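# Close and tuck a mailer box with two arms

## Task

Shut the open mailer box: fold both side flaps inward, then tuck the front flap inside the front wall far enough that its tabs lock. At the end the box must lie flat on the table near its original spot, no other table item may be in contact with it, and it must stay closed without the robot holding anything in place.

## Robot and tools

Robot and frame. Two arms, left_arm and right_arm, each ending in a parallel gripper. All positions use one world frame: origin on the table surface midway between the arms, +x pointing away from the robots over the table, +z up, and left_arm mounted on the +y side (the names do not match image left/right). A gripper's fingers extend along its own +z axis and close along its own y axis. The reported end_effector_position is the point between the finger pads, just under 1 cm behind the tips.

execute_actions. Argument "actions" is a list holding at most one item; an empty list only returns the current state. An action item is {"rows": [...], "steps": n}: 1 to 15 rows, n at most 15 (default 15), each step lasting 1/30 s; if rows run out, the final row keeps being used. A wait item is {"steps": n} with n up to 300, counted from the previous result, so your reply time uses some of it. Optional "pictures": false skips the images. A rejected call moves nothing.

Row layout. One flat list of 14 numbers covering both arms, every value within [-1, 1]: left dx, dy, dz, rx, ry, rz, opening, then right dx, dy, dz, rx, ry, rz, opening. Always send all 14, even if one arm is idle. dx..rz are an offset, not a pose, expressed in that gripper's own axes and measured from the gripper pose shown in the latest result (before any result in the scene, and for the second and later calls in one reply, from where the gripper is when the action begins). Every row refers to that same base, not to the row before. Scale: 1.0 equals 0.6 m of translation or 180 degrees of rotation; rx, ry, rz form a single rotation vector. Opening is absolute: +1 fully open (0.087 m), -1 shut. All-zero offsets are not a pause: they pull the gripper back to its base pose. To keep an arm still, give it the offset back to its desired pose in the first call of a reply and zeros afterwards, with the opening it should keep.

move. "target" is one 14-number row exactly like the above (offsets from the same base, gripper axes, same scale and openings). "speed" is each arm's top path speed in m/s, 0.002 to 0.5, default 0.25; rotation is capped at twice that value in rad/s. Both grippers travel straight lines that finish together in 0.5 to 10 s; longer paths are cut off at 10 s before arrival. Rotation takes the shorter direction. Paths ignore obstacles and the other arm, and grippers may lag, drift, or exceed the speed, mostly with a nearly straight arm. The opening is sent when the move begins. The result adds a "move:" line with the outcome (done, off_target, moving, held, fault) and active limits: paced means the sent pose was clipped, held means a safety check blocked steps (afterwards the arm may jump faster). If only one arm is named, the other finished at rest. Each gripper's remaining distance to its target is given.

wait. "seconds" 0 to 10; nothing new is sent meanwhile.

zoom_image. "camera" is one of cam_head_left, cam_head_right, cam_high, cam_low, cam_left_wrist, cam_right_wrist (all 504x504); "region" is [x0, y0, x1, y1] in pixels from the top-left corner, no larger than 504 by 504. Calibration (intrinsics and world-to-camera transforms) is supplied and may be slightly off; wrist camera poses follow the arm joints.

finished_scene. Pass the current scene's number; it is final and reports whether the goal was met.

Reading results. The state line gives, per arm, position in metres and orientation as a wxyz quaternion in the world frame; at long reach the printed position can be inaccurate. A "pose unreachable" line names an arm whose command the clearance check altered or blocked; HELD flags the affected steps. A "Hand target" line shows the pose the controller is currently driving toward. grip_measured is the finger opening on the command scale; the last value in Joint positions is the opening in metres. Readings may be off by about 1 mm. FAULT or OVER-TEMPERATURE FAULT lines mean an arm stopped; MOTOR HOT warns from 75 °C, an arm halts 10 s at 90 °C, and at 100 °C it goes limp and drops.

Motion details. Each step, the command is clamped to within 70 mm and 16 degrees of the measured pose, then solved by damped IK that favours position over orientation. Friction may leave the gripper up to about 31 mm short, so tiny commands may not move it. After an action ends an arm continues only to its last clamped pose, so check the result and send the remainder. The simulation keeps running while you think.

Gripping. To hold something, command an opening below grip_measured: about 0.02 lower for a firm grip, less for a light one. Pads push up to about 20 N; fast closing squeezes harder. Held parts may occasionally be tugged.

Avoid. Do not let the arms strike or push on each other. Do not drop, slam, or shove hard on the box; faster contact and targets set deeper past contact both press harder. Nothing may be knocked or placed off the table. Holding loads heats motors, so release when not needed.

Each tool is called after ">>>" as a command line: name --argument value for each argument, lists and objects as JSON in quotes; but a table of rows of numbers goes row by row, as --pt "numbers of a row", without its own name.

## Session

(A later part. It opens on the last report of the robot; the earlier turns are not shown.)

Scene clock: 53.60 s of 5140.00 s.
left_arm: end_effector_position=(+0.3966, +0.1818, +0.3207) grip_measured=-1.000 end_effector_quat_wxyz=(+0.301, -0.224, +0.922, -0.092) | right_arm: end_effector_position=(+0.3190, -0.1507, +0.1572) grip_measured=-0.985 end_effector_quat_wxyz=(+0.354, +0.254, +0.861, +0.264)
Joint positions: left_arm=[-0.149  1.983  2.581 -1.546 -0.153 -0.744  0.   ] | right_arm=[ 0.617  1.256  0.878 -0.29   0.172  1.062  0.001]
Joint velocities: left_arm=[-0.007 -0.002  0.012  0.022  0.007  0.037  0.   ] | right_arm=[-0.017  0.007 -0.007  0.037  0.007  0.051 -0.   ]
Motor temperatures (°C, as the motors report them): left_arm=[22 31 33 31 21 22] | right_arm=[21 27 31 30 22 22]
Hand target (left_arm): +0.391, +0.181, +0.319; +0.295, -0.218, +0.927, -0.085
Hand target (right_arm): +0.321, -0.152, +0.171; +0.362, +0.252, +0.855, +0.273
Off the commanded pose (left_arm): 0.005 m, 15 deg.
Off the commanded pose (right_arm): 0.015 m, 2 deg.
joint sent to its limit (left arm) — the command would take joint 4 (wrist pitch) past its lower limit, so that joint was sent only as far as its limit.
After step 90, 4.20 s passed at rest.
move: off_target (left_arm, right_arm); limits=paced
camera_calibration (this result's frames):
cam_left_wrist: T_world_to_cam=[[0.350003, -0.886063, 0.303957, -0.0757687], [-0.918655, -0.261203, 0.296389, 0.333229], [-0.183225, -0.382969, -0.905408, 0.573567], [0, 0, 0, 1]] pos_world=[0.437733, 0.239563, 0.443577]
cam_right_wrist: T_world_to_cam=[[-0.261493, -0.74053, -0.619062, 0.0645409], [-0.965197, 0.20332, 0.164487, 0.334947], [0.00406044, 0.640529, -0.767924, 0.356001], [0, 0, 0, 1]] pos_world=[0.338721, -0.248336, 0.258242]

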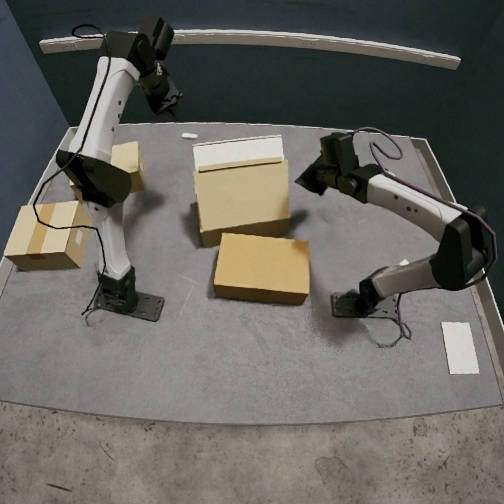

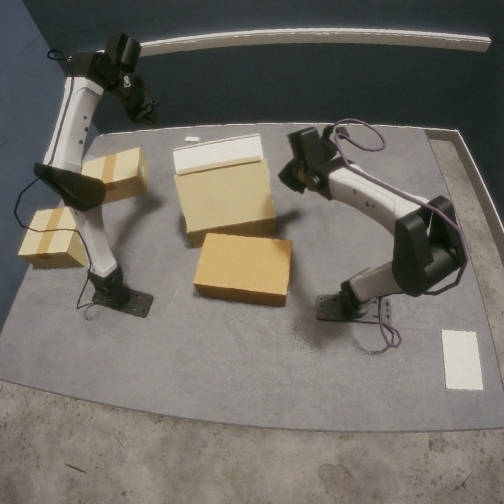

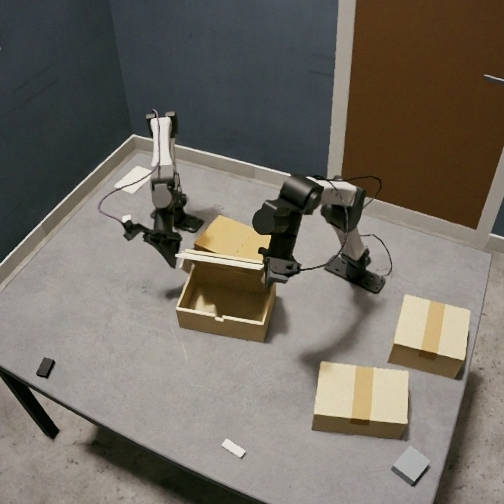

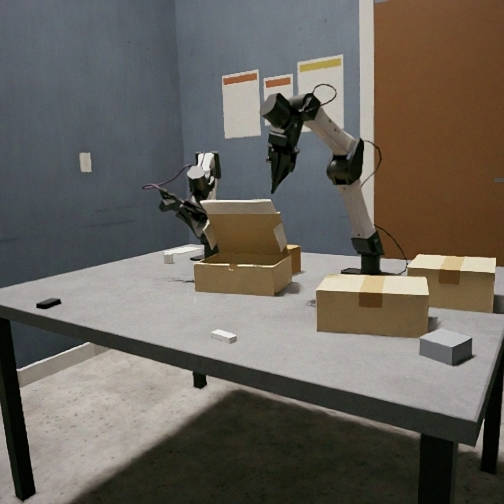

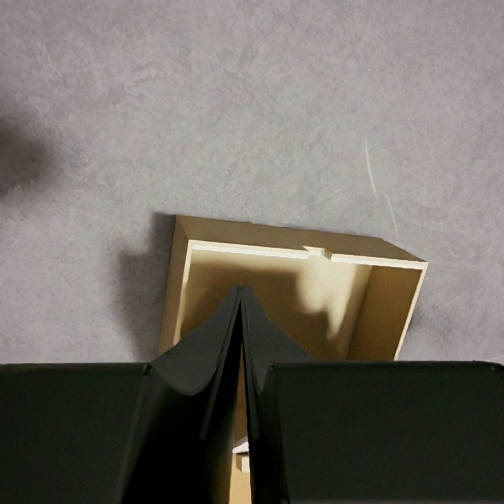

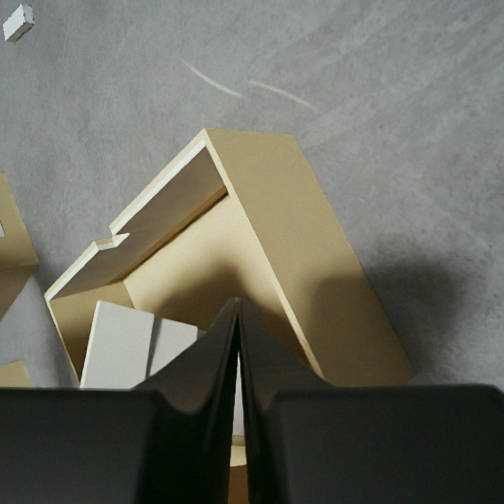

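>>> move --target '[0.168,-0.212,0.015,0,0,0,-1,0.047,0.068,0.02,0,0,0,-1]' --speed 0.12

Scene clock: 59.57 s of 5140.00 s.
left_arm: end_effector_position=(+0.3782, +0.0226, +0.3058) grip_measured=-1.000 end_effector_quat_wxyz=(+0.328, -0.219, +0.909, -0.136) | right_arm: end_effector_position=(+0.3196, -0.1054, +0.1610) grip_measured=-0.985 end_effector_quat_wxyz=(+0.356, +0.251, +0.861, +0.264)
Joint positions: left_arm=[-0.545  2.204  2.829 -1.55  -0.358 -1.066  0.   ] | right_arm=[ 0.756  1.368  0.978 -0.294  0.281  1.146  0.001]
Joint velocities: left_arm=[ 0.007 -0.022  0.002 -0.007 -0.022  0.022  0.   ] | right_arm=[ 0.002 -0.007 -0.002 -0.081 -0.081 -0.037 -0.   ]
Motor temperatures (°C, as the motors report them): left_arm=[22 32 33 30 21 22] | right_arm=[21 27 32 30 22 22]
Hand target (left_arm): +0.377, +0.023, +0.300; +0.322, -0.221, +0.912, -0.127
Hand target (right_arm): +0.321, -0.101, +0.163; +0.354, +0.254, +0.861, +0.264
Off the commanded pose (left_arm): 0.006 m, 6 deg.
Off the commanded pose (right_arm): 0.006 m, 0 deg.
joint sent to its limit (left arm) — the command would take joint 4 (wrist pitch) past its lower limit, so that joint was sent only as far as its limit.
After step 90, 1.13 s passed at rest.
move: off_target (left_arm)
camera_calibration (this result's frames):
cam_left_wrist: T_world_to_cam=[[0.301218, -0.869733, 0.390938, -0.214322], [-0.945768, -0.220208, 0.238811, 0.306139], [-0.121614, -0.441671, -0.888896, 0.468758], [0, 0, 0, 1]] pos_world=[0.411102, 0.0880478, 0.427355]
cam_right_wrist: T_world_to_cam=[[-0.25613, -0.74318, -0.618127, 0.098471], [-0.966628, 0.200445, 0.159539, 0.326607], [0.00533394, 0.638361, -0.769718, 0.329572], [0, 0, 0, 1]] pos_world=[0.339171, -0.202671, 0.262439]

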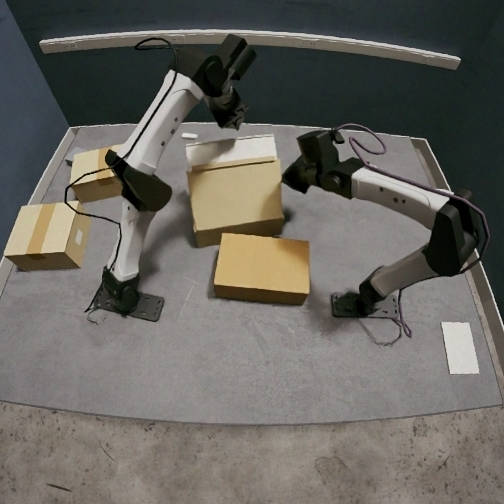

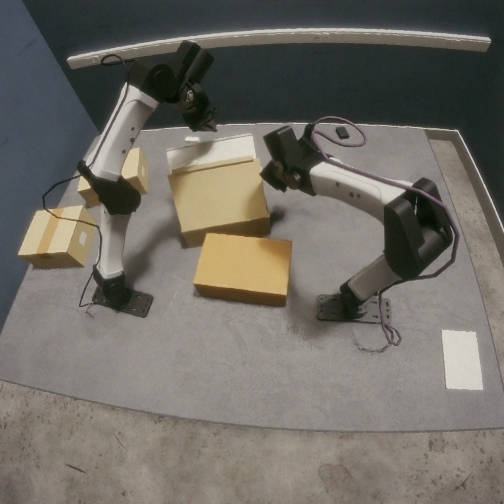

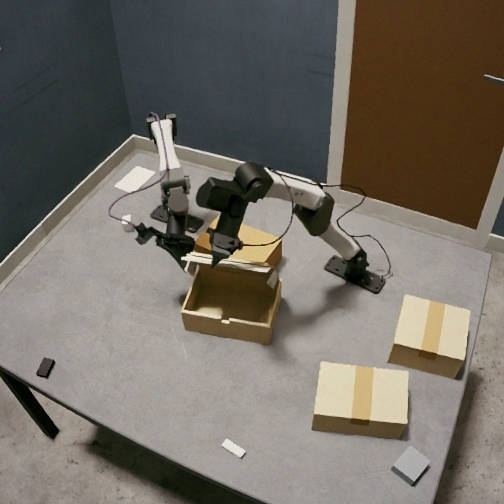

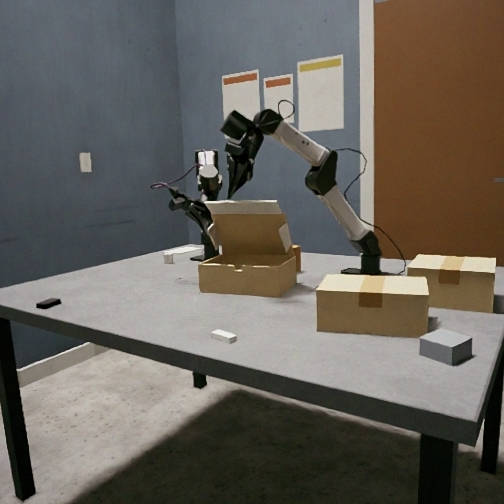

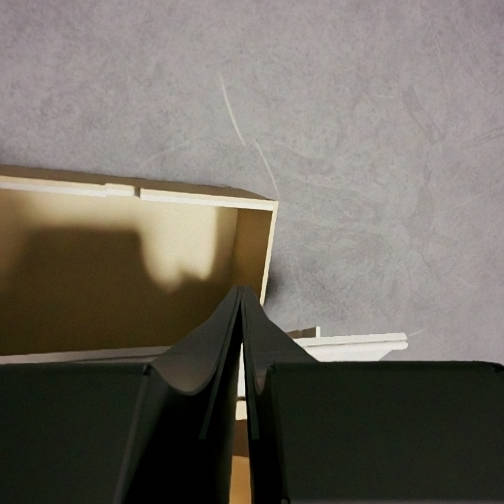

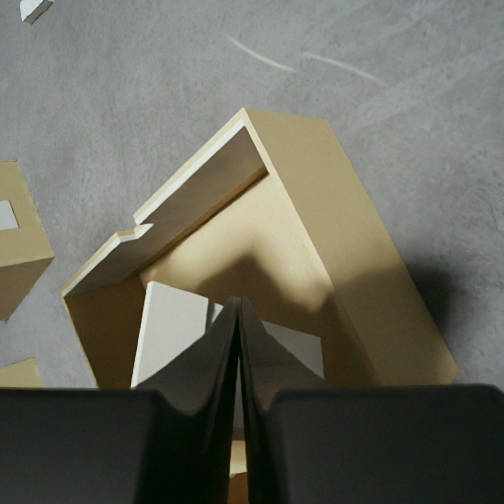

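>>> move --target '[0.048,0.024,-0.04,0,0,0,-1,0,0,0,0,0,0,-1]' --speed 0.1

>>> move --target '[0.086,0.05,0.133,0,0,0,-1,0,0,0,0,0,0,-1]' --speed 0.07

Scene clock: 63.07 s of 5140.00 s.
left_arm: end_effector_position=(+0.3401, +0.0242, +0.3073) grip_measured=-1.000 end_effector_quat_wxyz=(+0.328, -0.220, +0.908, -0.139) | right_arm: end_effector_position=(+0.3196, -0.1055, +0.1610) grip_measured=-0.985 end_effector_quat_wxyz=(+0.356, +0.252, +0.860, +0.264)
Joint positions: left_arm=[-0.611  1.946  2.399 -1.394 -0.395 -1.124  0.   ] | right_arm=[ 0.756  1.368  0.978 -0.294  0.281  1.146  0.001]
Joint velocities: left_arm=[ 0.007 -0.007  0.017  0.11   0.007  0.051  0.   ] | right_arm=[ 0.002 -0.002  0.002  0.022  0.007 -0.022  0.   ]
Motor temperatures (°C, as the motors report them): left_arm=[22 33 33 30 21 22] | right_arm=[21 27 32 30 22 22]
Hand target (left_arm): +0.339, +0.023, +0.303; +0.327, -0.220, +0.909, -0.136
Hand target (right_arm): +0.320, -0.105, +0.161; +0.356, +0.251, +0.861, +0.264
Off the commanded pose (left_arm): 0.005 m, 0 deg.
Off the commanded pose (right_arm): 0.000 m, 0 deg.
move: done
camera_calibration (this result's frames):
cam_left_wrist: T_world_to_cam=[[0.30036, -0.867854, 0.395745, -0.203234], [-0.946246, -0.218913, 0.238108, 0.270398], [-0.120009, -0.44599, -0.886956, 0.46506], [0, 0, 0, 1]] pos_world=[0.372718, 0.090228, 0.428532]
cam_right_wrist: T_world_to_cam=[[-0.256726, -0.742747, -0.6184, 0.0987553], [-0.966467, 0.201117, 0.159668, 0.326656], [0.00577792, 0.638654, -0.769472, 0.329459], [0, 0, 0, 1]] pos_world=[0.339152, -0.202756, 0.262423]

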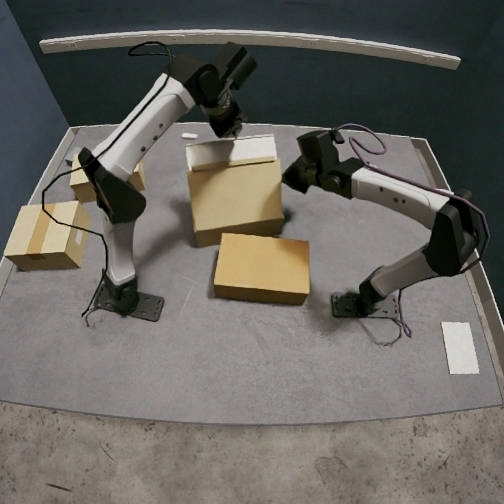

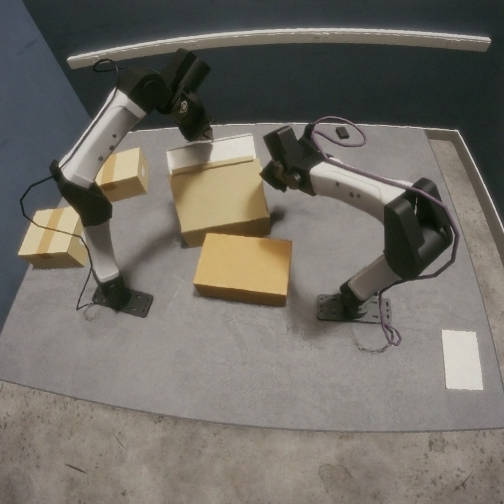

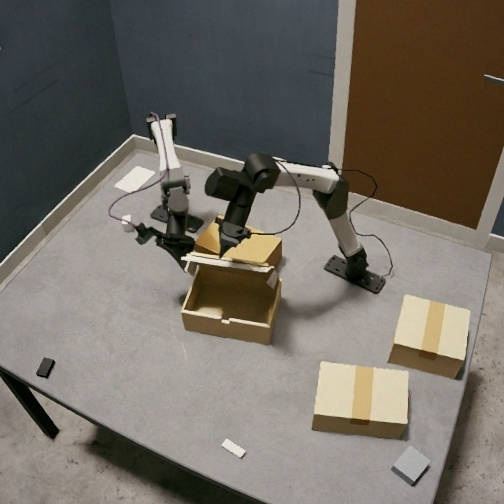

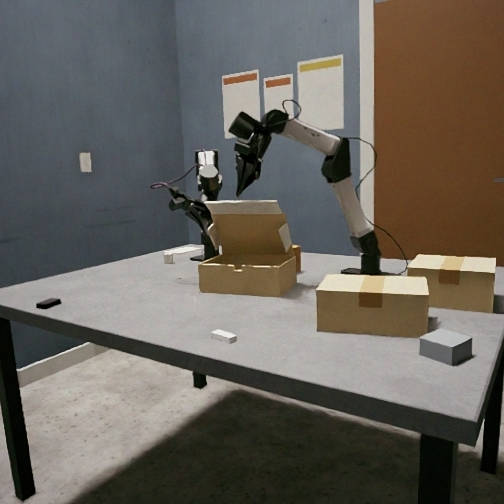

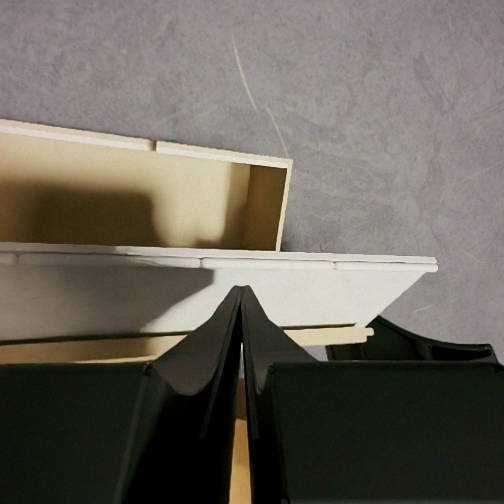

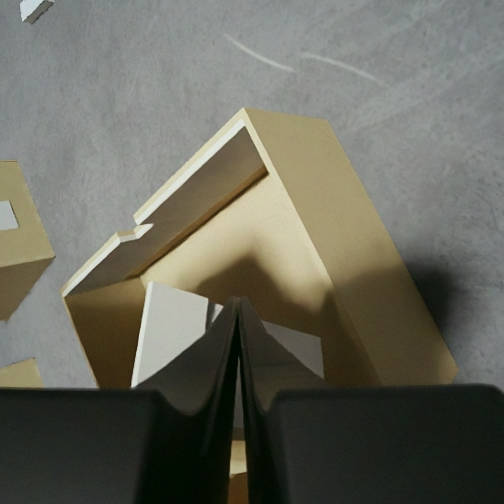

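Scene clock: 64.97 s of 5140.00 s.
left_arm: end_effector_position=(+0.3509, +0.0151, +0.2152) grip_measured=-1.000 end_effector_quat_wxyz=(+0.333, -0.222, +0.906, -0.141) | right_arm: end_effector_position=(+0.3196, -0.1055, +0.1610) grip_measured=-0.985 end_effector_quat_wxyz=(+0.356, +0.252, +0.860, +0.264)
Joint positions: left_arm=[-0.611  1.788  1.77  -0.913 -0.402 -1.124  0.   ] | right_arm=[ 0.756  1.368  0.978 -0.294  0.281  1.146  0.001]
Joint velocities: left_arm=[-0.012  0.012 -0.007 -0.022 -0.037 -0.037  0.   ] | right_arm=[-0.002 -0.007  0.002 -0.037 -0.007 -0.007 -0.   ]
Motor temperatures (°C, as the motors report them): left_arm=[22 33 33 30 21 22] | right_arm=[21 27 32 30 22 22]
Hand target (left_arm): +0.349, +0.016, +0.209; +0.328, -0.220, +0.908, -0.139
Hand target (right_arm): +0.320, -0.105, +0.161; +0.356, +0.252, +0.860, +0.264
Off the commanded pose (left_arm): 0.008 m, 1 deg.
Off the commanded pose (right_arm): 0.000 m, 0 deg.
move: done
camera_calibration (this result's frames):
cam_left_wrist: T_world_to_cam=[[0.299524, -0.865511, 0.401467, -0.178965], [-0.94784, -0.221857, 0.228864, 0.303198], [-0.109016, -0.449077, -0.886817, 0.376808], [0, 0, 0, 1]] pos_world=[0.382065, 0.0815861, 0.336618]
cam_right_wrist: T_world_to_cam=[[-0.256726, -0.742747, -0.6184, 0.0987553], [-0.966467, 0.201117, 0.159668, 0.326656], [0.00577792, 0.638654, -0.769472, 0.329459], [0, 0, 0, 1]] pos_world=[0.339152, -0.202756, 0.262423]

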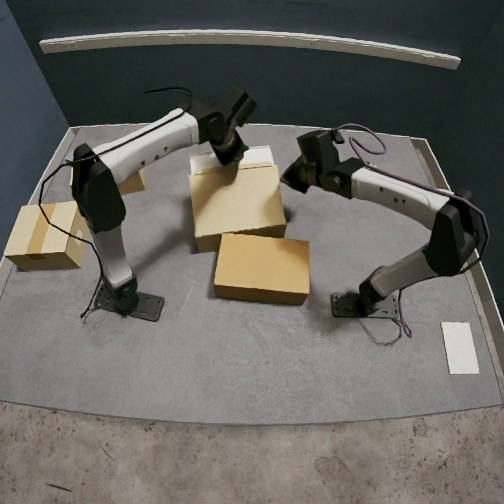

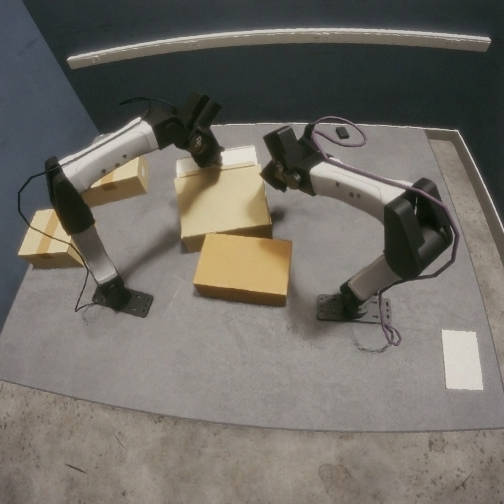

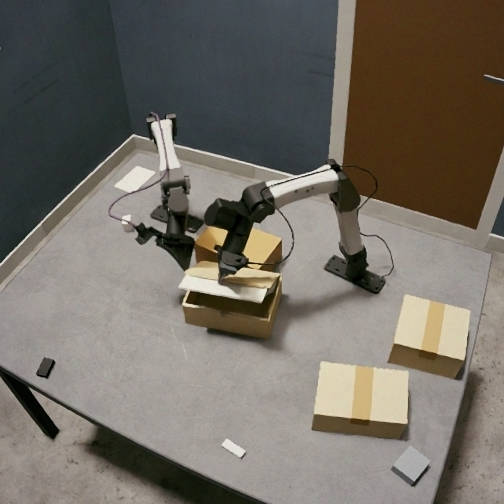

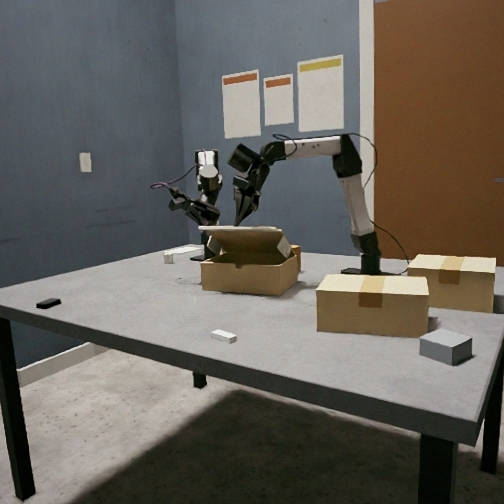

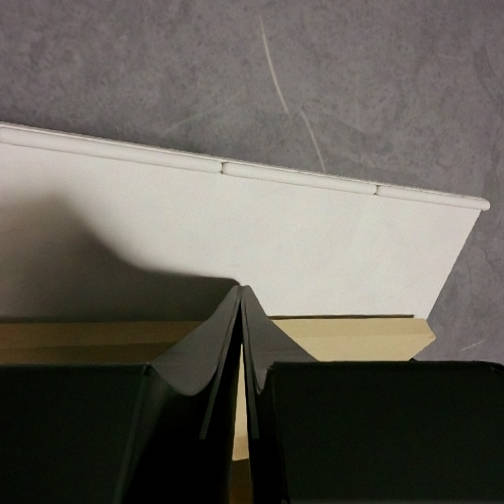

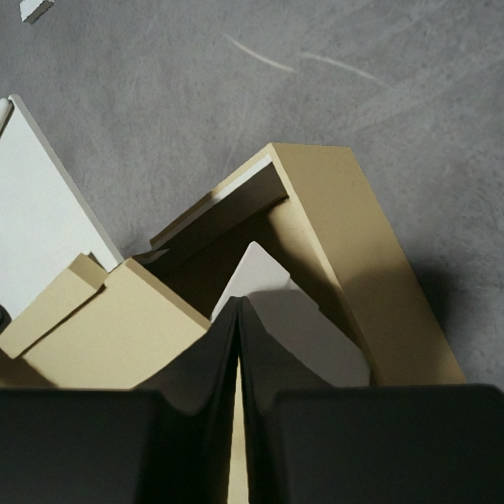

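>>> move --target '[0.013,0.03,0.178,0,0,0,-1,-0.05,-0.05,-0.04,0,0,0,-1]' --speed 0.07

>>> move --target '[0.054,0.04,0.074,0,0,0,-1,0,0,0,0,0,0,-1]' --speed 0.06

Scene clock: 73.40 s of 5140.00 s.
left_arm: end_effector_position=(+0.4134, +0.0115, +0.1524) grip_measured=-1.000 end_effector_quat_wxyz=(+0.352, -0.224, +0.895, -0.160) | right_arm: end_effector_position=(+0.3178, -0.1463, +0.1738) grip_measured=-0.985 end_effector_quat_wxyz=(+0.359, +0.254, +0.857, +0.269)
Joint positions: left_arm=[-0.515  1.903  1.626 -0.564 -0.35  -1.038  0.   ] | right_arm=[ 0.636  1.244  0.925 -0.334  0.189  1.075  0.001]
Joint velocities: left_arm=[ 0.002 -0.007  0.022 -0.007  0.066 -0.066  0.   ] | right_arm=[ 0.022  0.002 -0.007  0.037  0.037 -0.022  0.001]
Motor temperatures (°C, as the motors report them): left_arm=[22 35 32 30 21 22] | right_arm=[21 27 32 31 22 22]
Hand target (left_arm): +0.411, +0.017, +0.125; +0.334, -0.221, +0.905, -0.140
Hand target (right_arm): +0.312, -0.152, +0.170; +0.355, +0.252, +0.860, +0.265
Off the commanded pose (left_arm): 0.028 m, 3 deg.
Off the commanded pose (right_arm): 0.009 m, 1 deg.
After step 90, 3.50 s passed at rest.
move: off_target (left_arm)
camera_calibration (this result's frames):
cam_left_wrist: T_world_to_cam=[[0.279055, -0.852002, 0.442969, -0.173595], [-0.958145, -0.216332, 0.187506, 0.386482], [-0.0639271, -0.476753, -0.87671, 0.306482], [0, 0, 0, 1]] pos_world=[0.438341, 0.0818212, 0.273125]
cam_right_wrist: T_world_to_cam=[[-0.253855, -0.734968, -0.628792, 0.0778754], [-0.967113, 0.203505, 0.152573, 0.332843], [0.0158262, 0.646844, -0.762458, 0.362145], [0, 0, 0, 1]] pos_world=[0.335935, -0.244751, 0.274305]

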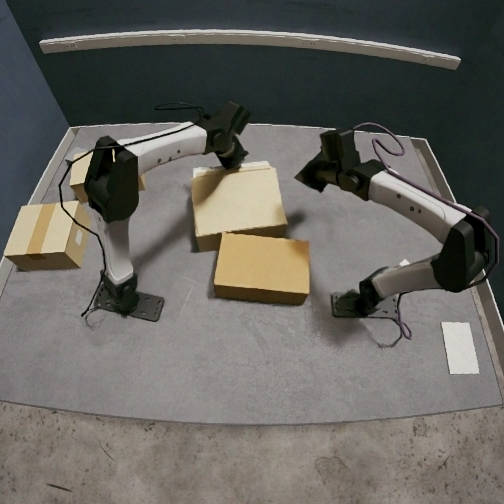

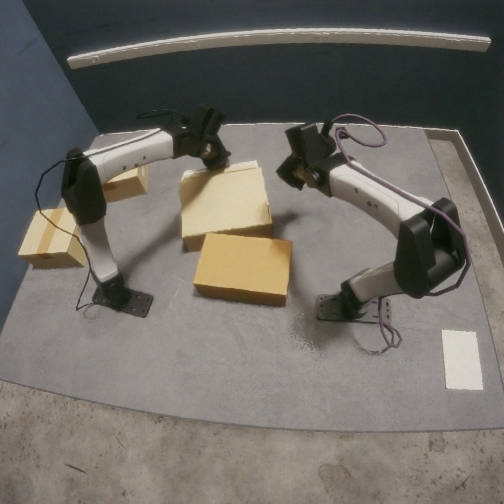

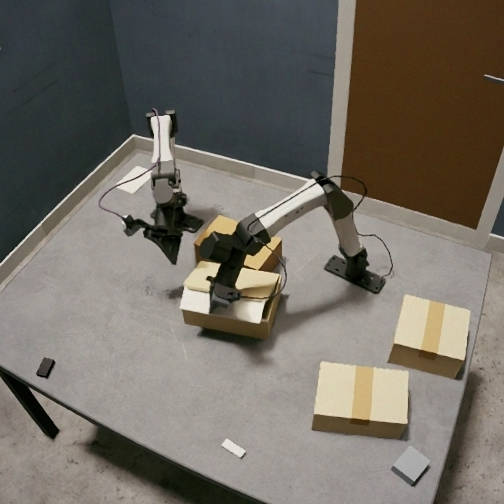

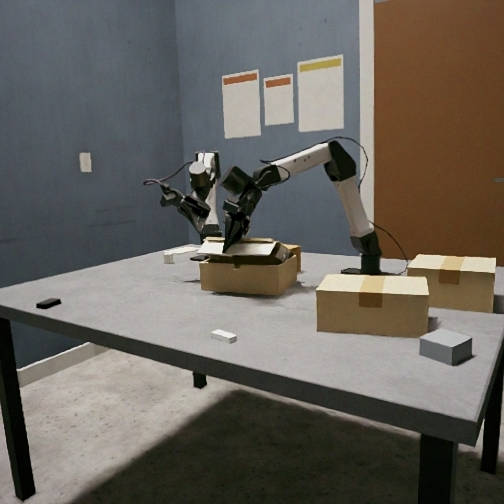

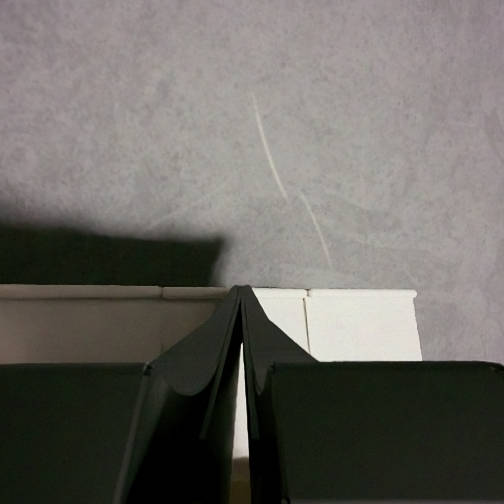

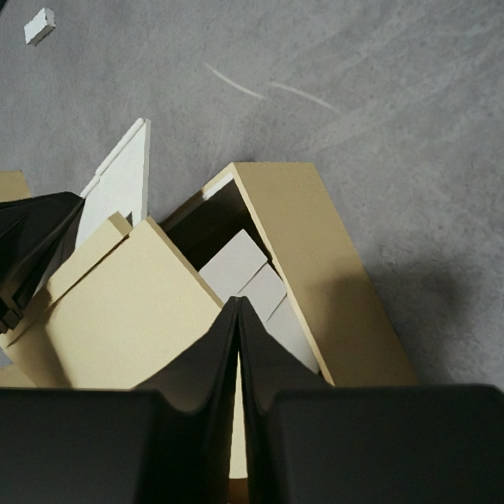

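Scene clock: 74.77 s of 5140.00 s.
left_arm: end_effector_position=(+0.4333, -0.0008, +0.1544) grip_measured=-1.000 end_effector_quat_wxyz=(+0.400, -0.234, +0.860, -0.212) | right_arm: end_effector_position=(+0.3178, -0.1463, +0.1738) grip_measured=-0.985 end_effector_quat_wxyz=(+0.359, +0.254, +0.857, +0.269)
Joint positions: left_arm=[-0.515  1.888  1.508 -0.305 -0.367 -1.038  0.   ] | right_arm=[ 0.636  1.244  0.925 -0.334  0.189  1.075  0.001]
Joint velocities: left_arm=[ 0.012 -0.007  0.012  0.037 -0.007  0.095  0.   ] | right_arm=[-0.002 -0.007  0.007 -0.051  0.007  0.007  0.   ]
Motor temperatures (°C, as the motors report them): left_arm=[22 35 32 30 21 22] | right_arm=[21 27 32 31 22 22]
Hand target (left_arm): +0.415, +0.011, +0.096; +0.352, -0.224, +0.894, -0.161
Hand target (right_arm): +0.318, -0.146, +0.174; +0.359, +0.254, +0.857, +0.269
Off the commanded pose (left_arm): 0.065 m, 9 deg.
Off the commanded pose (right_arm): 0.000 m, 0 deg.
move: off_target (left_arm)
camera_calibration (this result's frames):
cam_left_wrist: T_world_to_cam=[[0.225111, -0.804244, 0.550015, -0.18359], [-0.972891, -0.216242, 0.0819926, 0.42523], [0.0529945, -0.553562, -0.83112, 0.245836], [0, 0, 0, 1]] pos_world=[0.442002, 0.0803875, 0.270431]
cam_right_wrist: T_world_to_cam=[[-0.253855, -0.734968, -0.628792, 0.0778754], [-0.967113, 0.203505, 0.152573, 0.332843], [0.0158262, 0.646844, -0.762458, 0.362145], [0, 0, 0, 1]] pos_world=[0.335935, -0.244751, 0.274305]

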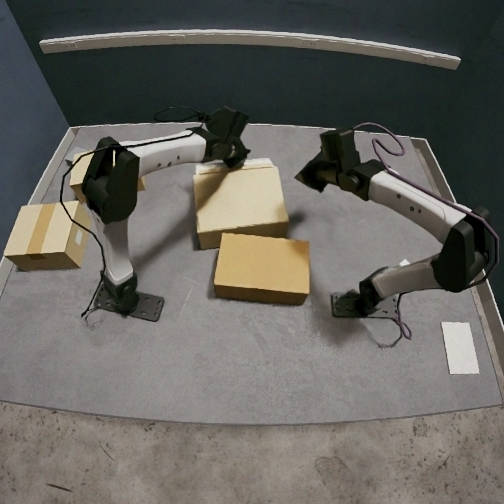

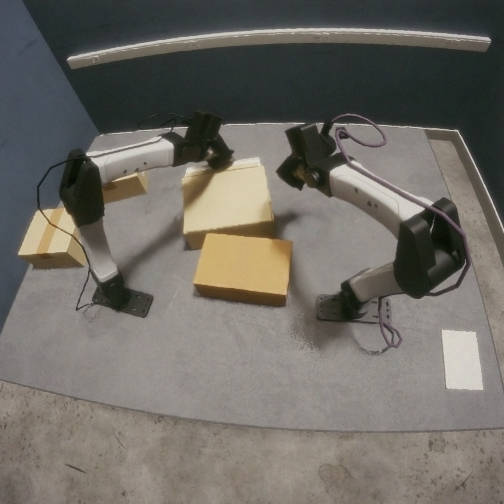

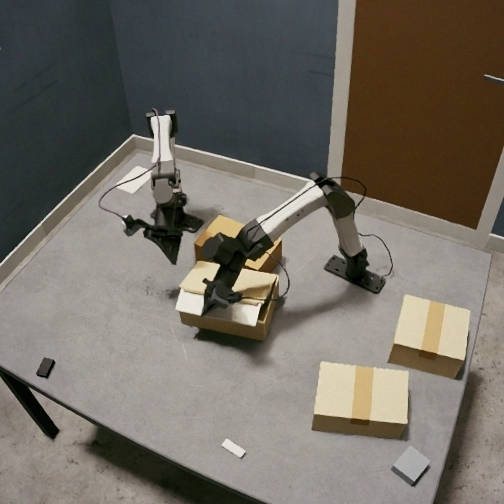

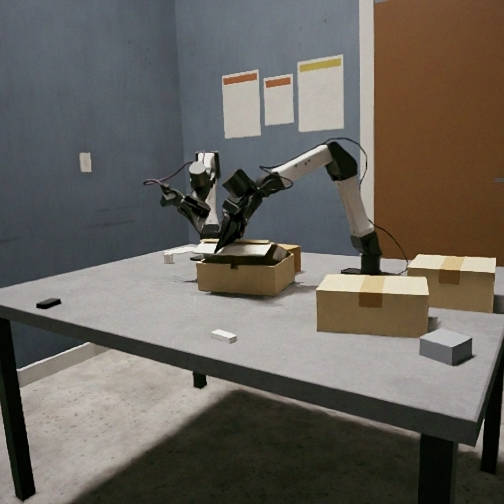

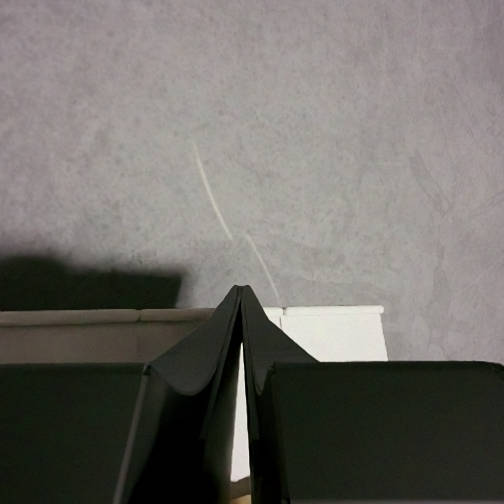

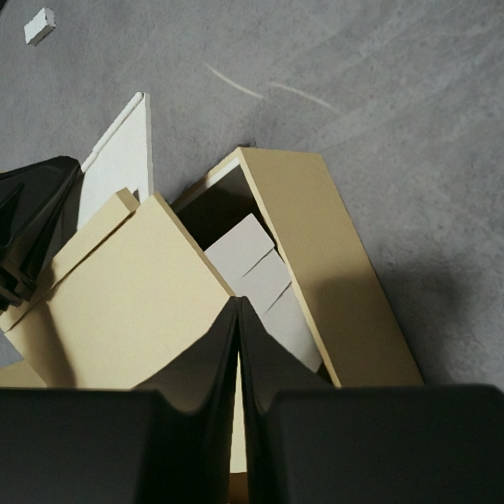

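>>> move --target '[0,0,0,0,0,0,-1,0.104,0.09,0.063,0,0,0,-1]' --speed 0.1

>>> move --target '[0,0,0,0,0,0,-1,0.03,-0.045,0.036,0,0,0,-1]' --speed 0.05

>>> move --target '[-0.048,-0.019,0.066,-0.08,0.112,-0.025,-1,0,0,0,0,0,0,-1]' --speed 0.1

Scene clock: 82.70 s of 5140.00 s.
left_arm: end_effector_position=(+0.4346, -0.0011, +0.1640) grip_measured=-1.000 end_effector_quat_wxyz=(+0.407, -0.235, +0.854, -0.221) | right_arm: end_effector_position=(+0.3161, -0.0668, +0.1499) grip_measured=-0.985 end_effector_quat_wxyz=(+0.353, +0.249, +0.865, +0.256)
Joint positions: left_arm=[-0.515  1.874  1.509 -0.294 -0.369 -1.038  0.   ] | right_arm=[ 0.863  1.484  1.05  -0.291  0.363  1.213  0.001]
Joint velocities: left_arm=[ 0.002  0.002  0.002 -0.066 -0.007 -0.007  0.   ] | right_arm=[-0.007 -0.007  0.002 -0.007  0.007  0.007  0.   ]
Motor temperatures (°C, as the motors report them): left_arm=[22 34 32 30 21 22] | right_arm=[21 27 32 31 22 22]
Hand target (left_arm): +0.433, -0.001, +0.154; +0.400, -0.234, +0.860, -0.212
Hand target (right_arm): +0.322, -0.059, +0.158; +0.359, +0.254, +0.857, +0.268
Off the commanded pose (left_arm): 0.010 m, 1 deg.
Off the commanded pose (right_arm): 0.012 m, 2 deg.
After step 90, 3.57 s passed at rest.
move: off_target (right_arm)
camera_calibration (this result's frames):
cam_left_wrist: T_world_to_cam=[[0.215126, -0.795503, 0.566477, -0.187818], [-0.973971, -0.217188, 0.0648803, 0.428825], [0.0714195, -0.56569, -0.82152, 0.243953], [0, 0, 0, 1]] pos_world=[0.440645, 0.0817275, 0.278984]
cam_right_wrist: T_world_to_cam=[[-0.261082, -0.753519, -0.603362, 0.118059], [-0.965306, 0.200894, 0.166809, 0.315806], [-0.00448205, 0.62598, -0.779826, 0.300159], [0, 0, 0, 1]] pos_world=[0.337018, -0.162377, 0.252625]

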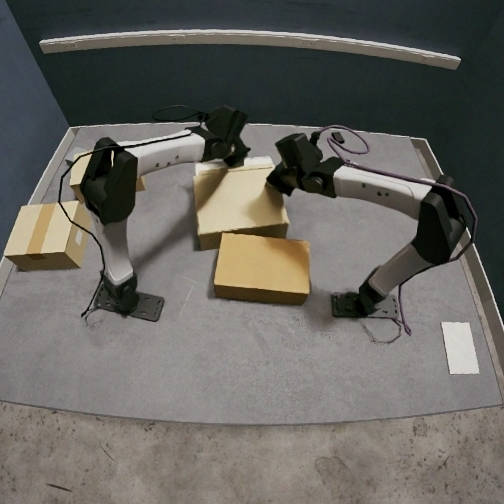

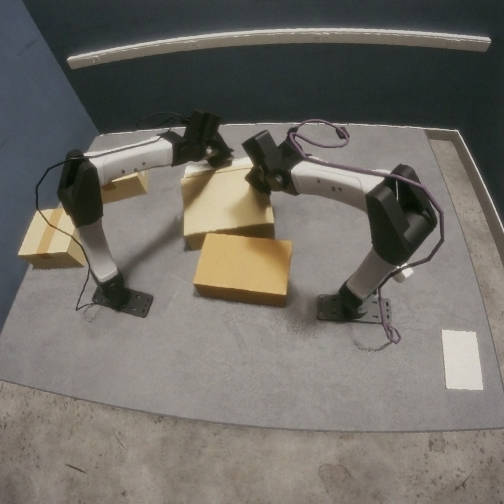

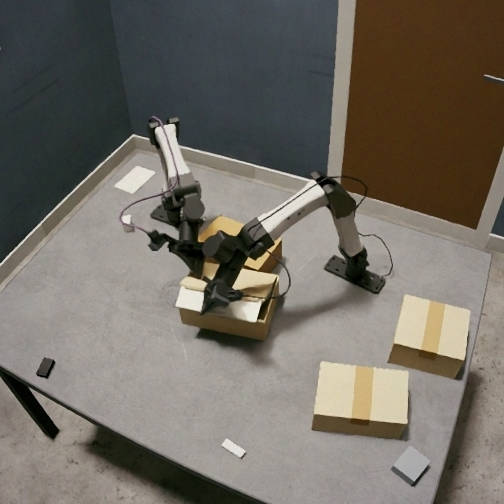

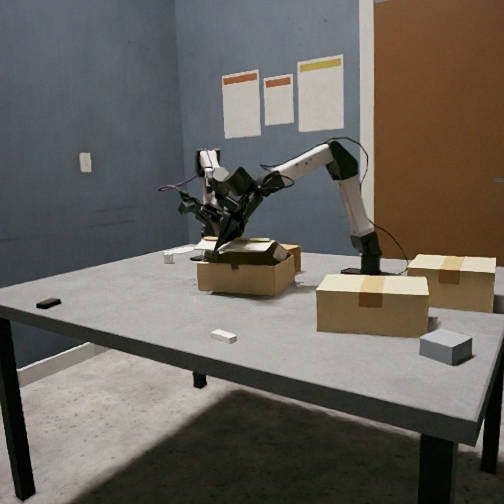

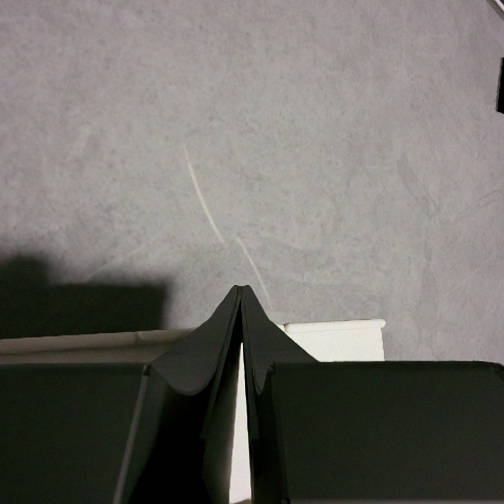

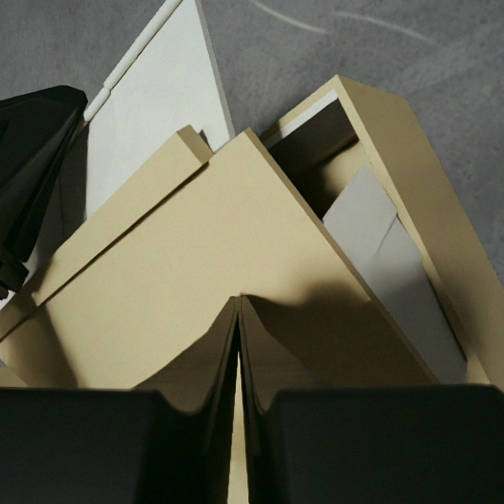

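Scene clock: 83.77 s of 5140.00 s.
left_arm: end_effector_position=(+0.4347, -0.0009, +0.1640) grip_measured=-1.000 end_effector_quat_wxyz=(+0.408, -0.236, +0.854, -0.220) | right_arm: end_effector_position=(+0.3242, -0.0595, +0.1455) grip_measured=-0.985 end_effector_quat_wxyz=(+0.374, +0.254, +0.842, +0.294)
Joint positions: left_arm=[-0.515  1.874  1.509 -0.294 -0.371 -1.038  0.   ] | right_arm=[ 0.863  1.484  0.957 -0.099  0.368  1.213  0.001]
Joint velocities: left_arm=[-0.002 -0.002  0.002 -0.066  0.007 -0.051  0.   ] | right_arm=[-0.012 -0.022 -0.007  0.007  0.037  0.007 -0.   ]
Motor temperatures (°C, as the motors report them): left_arm=[22 35 32 30 21 22] | right_arm=[21 27 32 31 22 22]
Hand target (left_arm): +0.435, -0.001, +0.164; +0.407, -0.236, +0.854, -0.220
Hand target (right_arm): +0.313, -0.070, +0.112; +0.353, +0.249, +0.865, +0.256
Off the commanded pose (left_arm): 0.000 m, 0 deg.
Off the commanded pose (right_arm): 0.037 m, 6 deg.
move: off_target (right_arm)
camera_calibration (this result's frames):
cam_left_wrist: T_world_to_cam=[[0.215753, -0.795653, 0.566027, -0.187878], [-0.973746, -0.21841, 0.0641487, 0.429033], [0.0725858, -0.565007, -0.821887, 0.243651], [0, 0, 0, 1]] pos_world=[0.440619, 0.0818834, 0.279076]
cam_right_wrist: T_world_to_cam=[[-0.219652, -0.708184, -0.67099, 0.122153], [-0.974242, 0.19521, 0.112893, 0.333328], [0.0510348, 0.678504, -0.732822, 0.270517], [0, 0, 0, 1]] pos_world=[0.337767, -0.162109, 0.242574]

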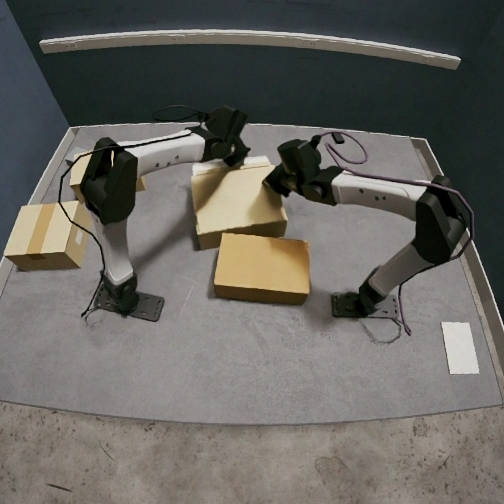

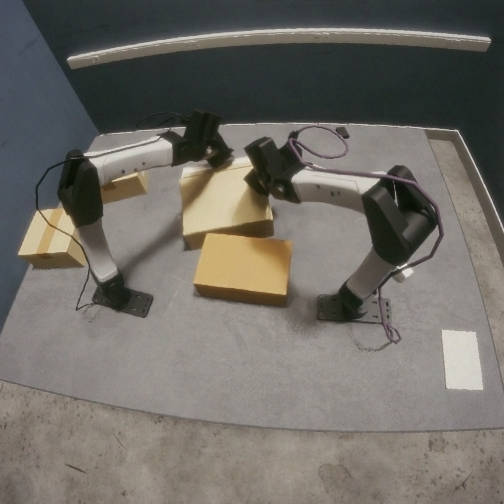

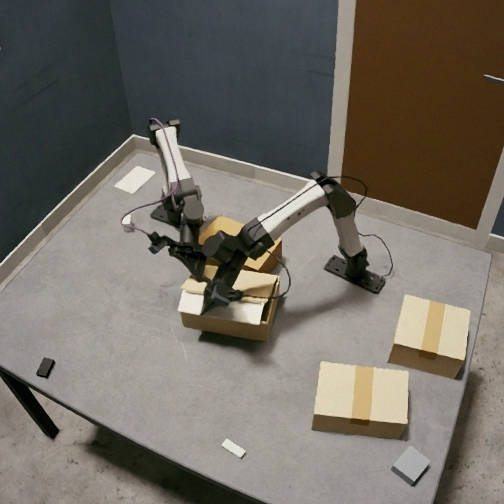

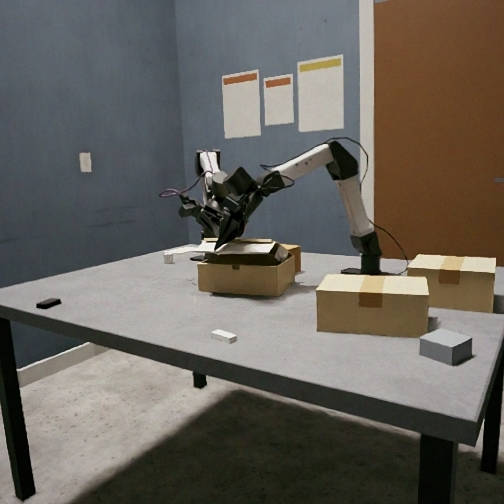

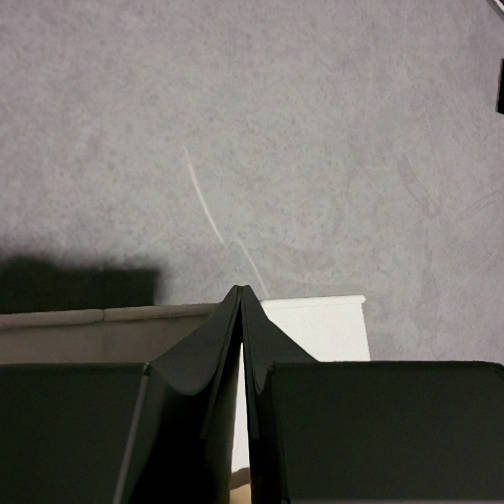

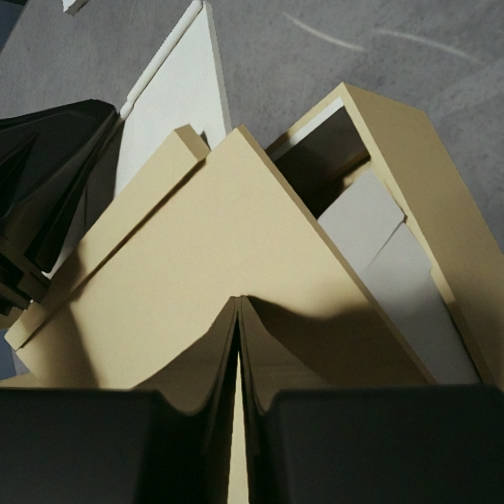

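Scene clock: 86.83 s of 5140.00 s.
left_arm: end_effector_position=(+0.4852, -0.0028, +0.1755) grip_measured=-1.000 end_effector_quat_wxyz=(+0.231, -0.270, +0.916, -0.184) | right_arm: end_effector_position=(+0.3252, -0.0586, +0.1472) grip_measured=-0.985 end_effector_quat_wxyz=(+0.376, +0.254, +0.840, +0.297)
Joint positions: left_arm=[-0.372  2.532  2.835 -1.28  -0.086 -1.087  0.   ] | right_arm=[ 0.863  1.484  0.957 -0.09   0.369  1.213  0.001]
Joint velocities: left_arm=[-0.007  0.032  0.051 -0.095  0.007  0.007  0.   ] | right_arm=[ 0.002  0.012 -0.012 -0.066 -0.037 -0.051  0.   ]
Motor temperatures (°C, as the motors report them): left_arm=[22 35 32 30 21 22] | right_arm=[21 27 32 31 22 22]
Hand target (left_arm): +0.483, +0.002, +0.164; +0.215, -0.276, +0.921, -0.172
Hand target (right_arm): +0.324, -0.060, +0.146; +0.374, +0.254, +0.842, +0.294
Off the commanded pose (left_arm): 0.011 m, 3 deg.
Off the commanded pose (right_arm): 0.002 m, 0 deg.
move: off_target (left_arm)
camera_calibration (this result's frames):
cam_left_wrist: T_world_to_cam=[[0.402108, -0.78965, 0.463425, -0.279146], [-0.880292, -0.194237, 0.432849, 0.367139], [-0.251785, -0.582001, -0.773226, 0.397176], [0, 0, 0, 1]] pos_world=[0.535439, 0.0820416, 0.277555]
cam_right_wrist: T_world_to_cam=[[-0.216005, -0.704129, -0.67642, 0.123948], [-0.974792, 0.195171, 0.108119, 0.334823], [0.0558878, 0.682723, -0.728537, 0.269131], [0, 0, 0, 1]] pos_world=[0.338115, -0.161814, 0.243713]

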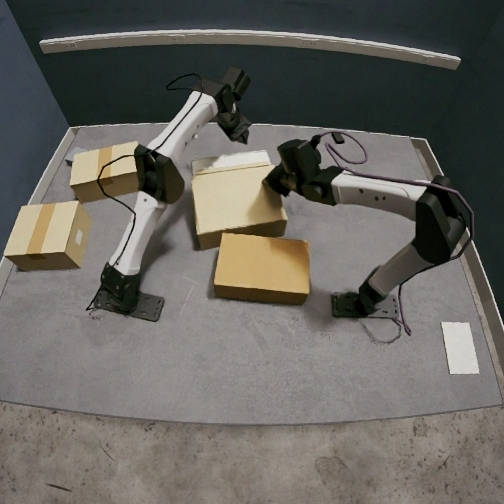

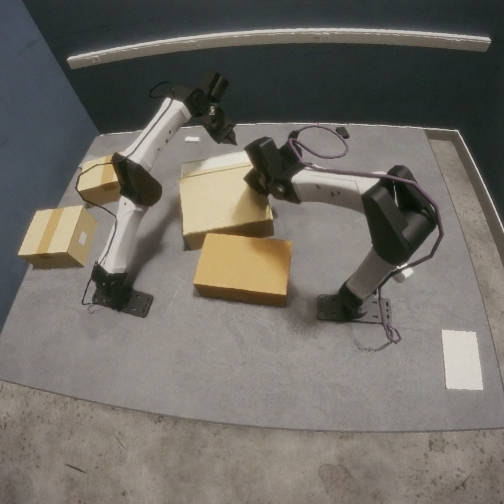

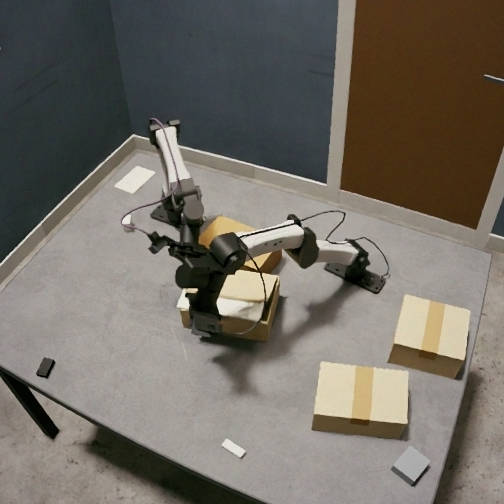

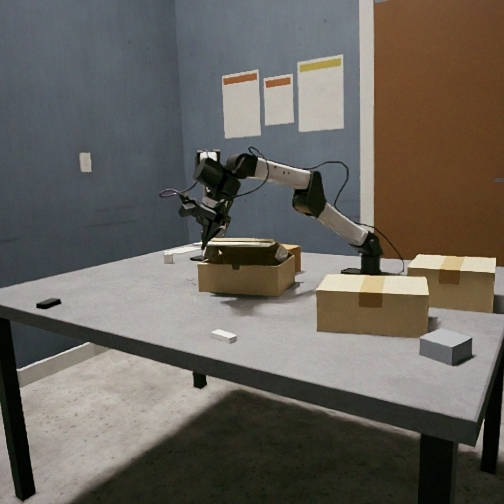

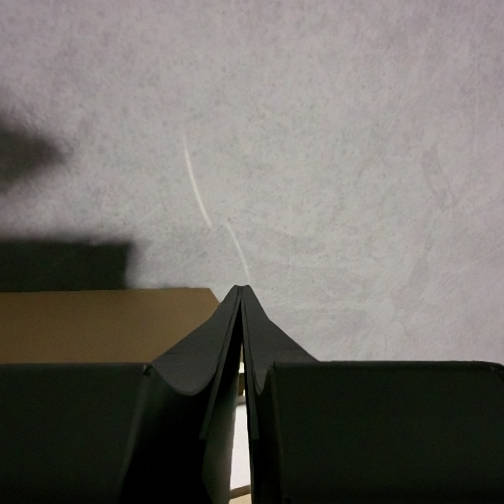

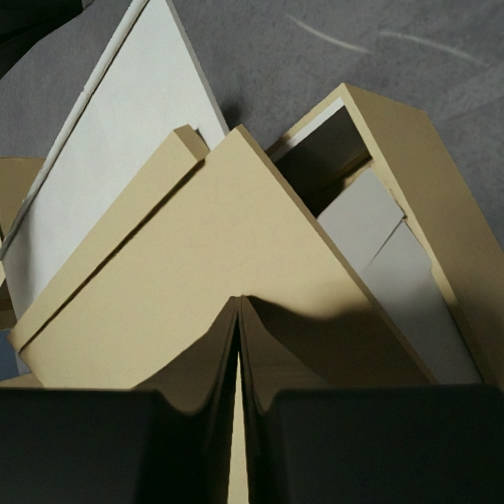

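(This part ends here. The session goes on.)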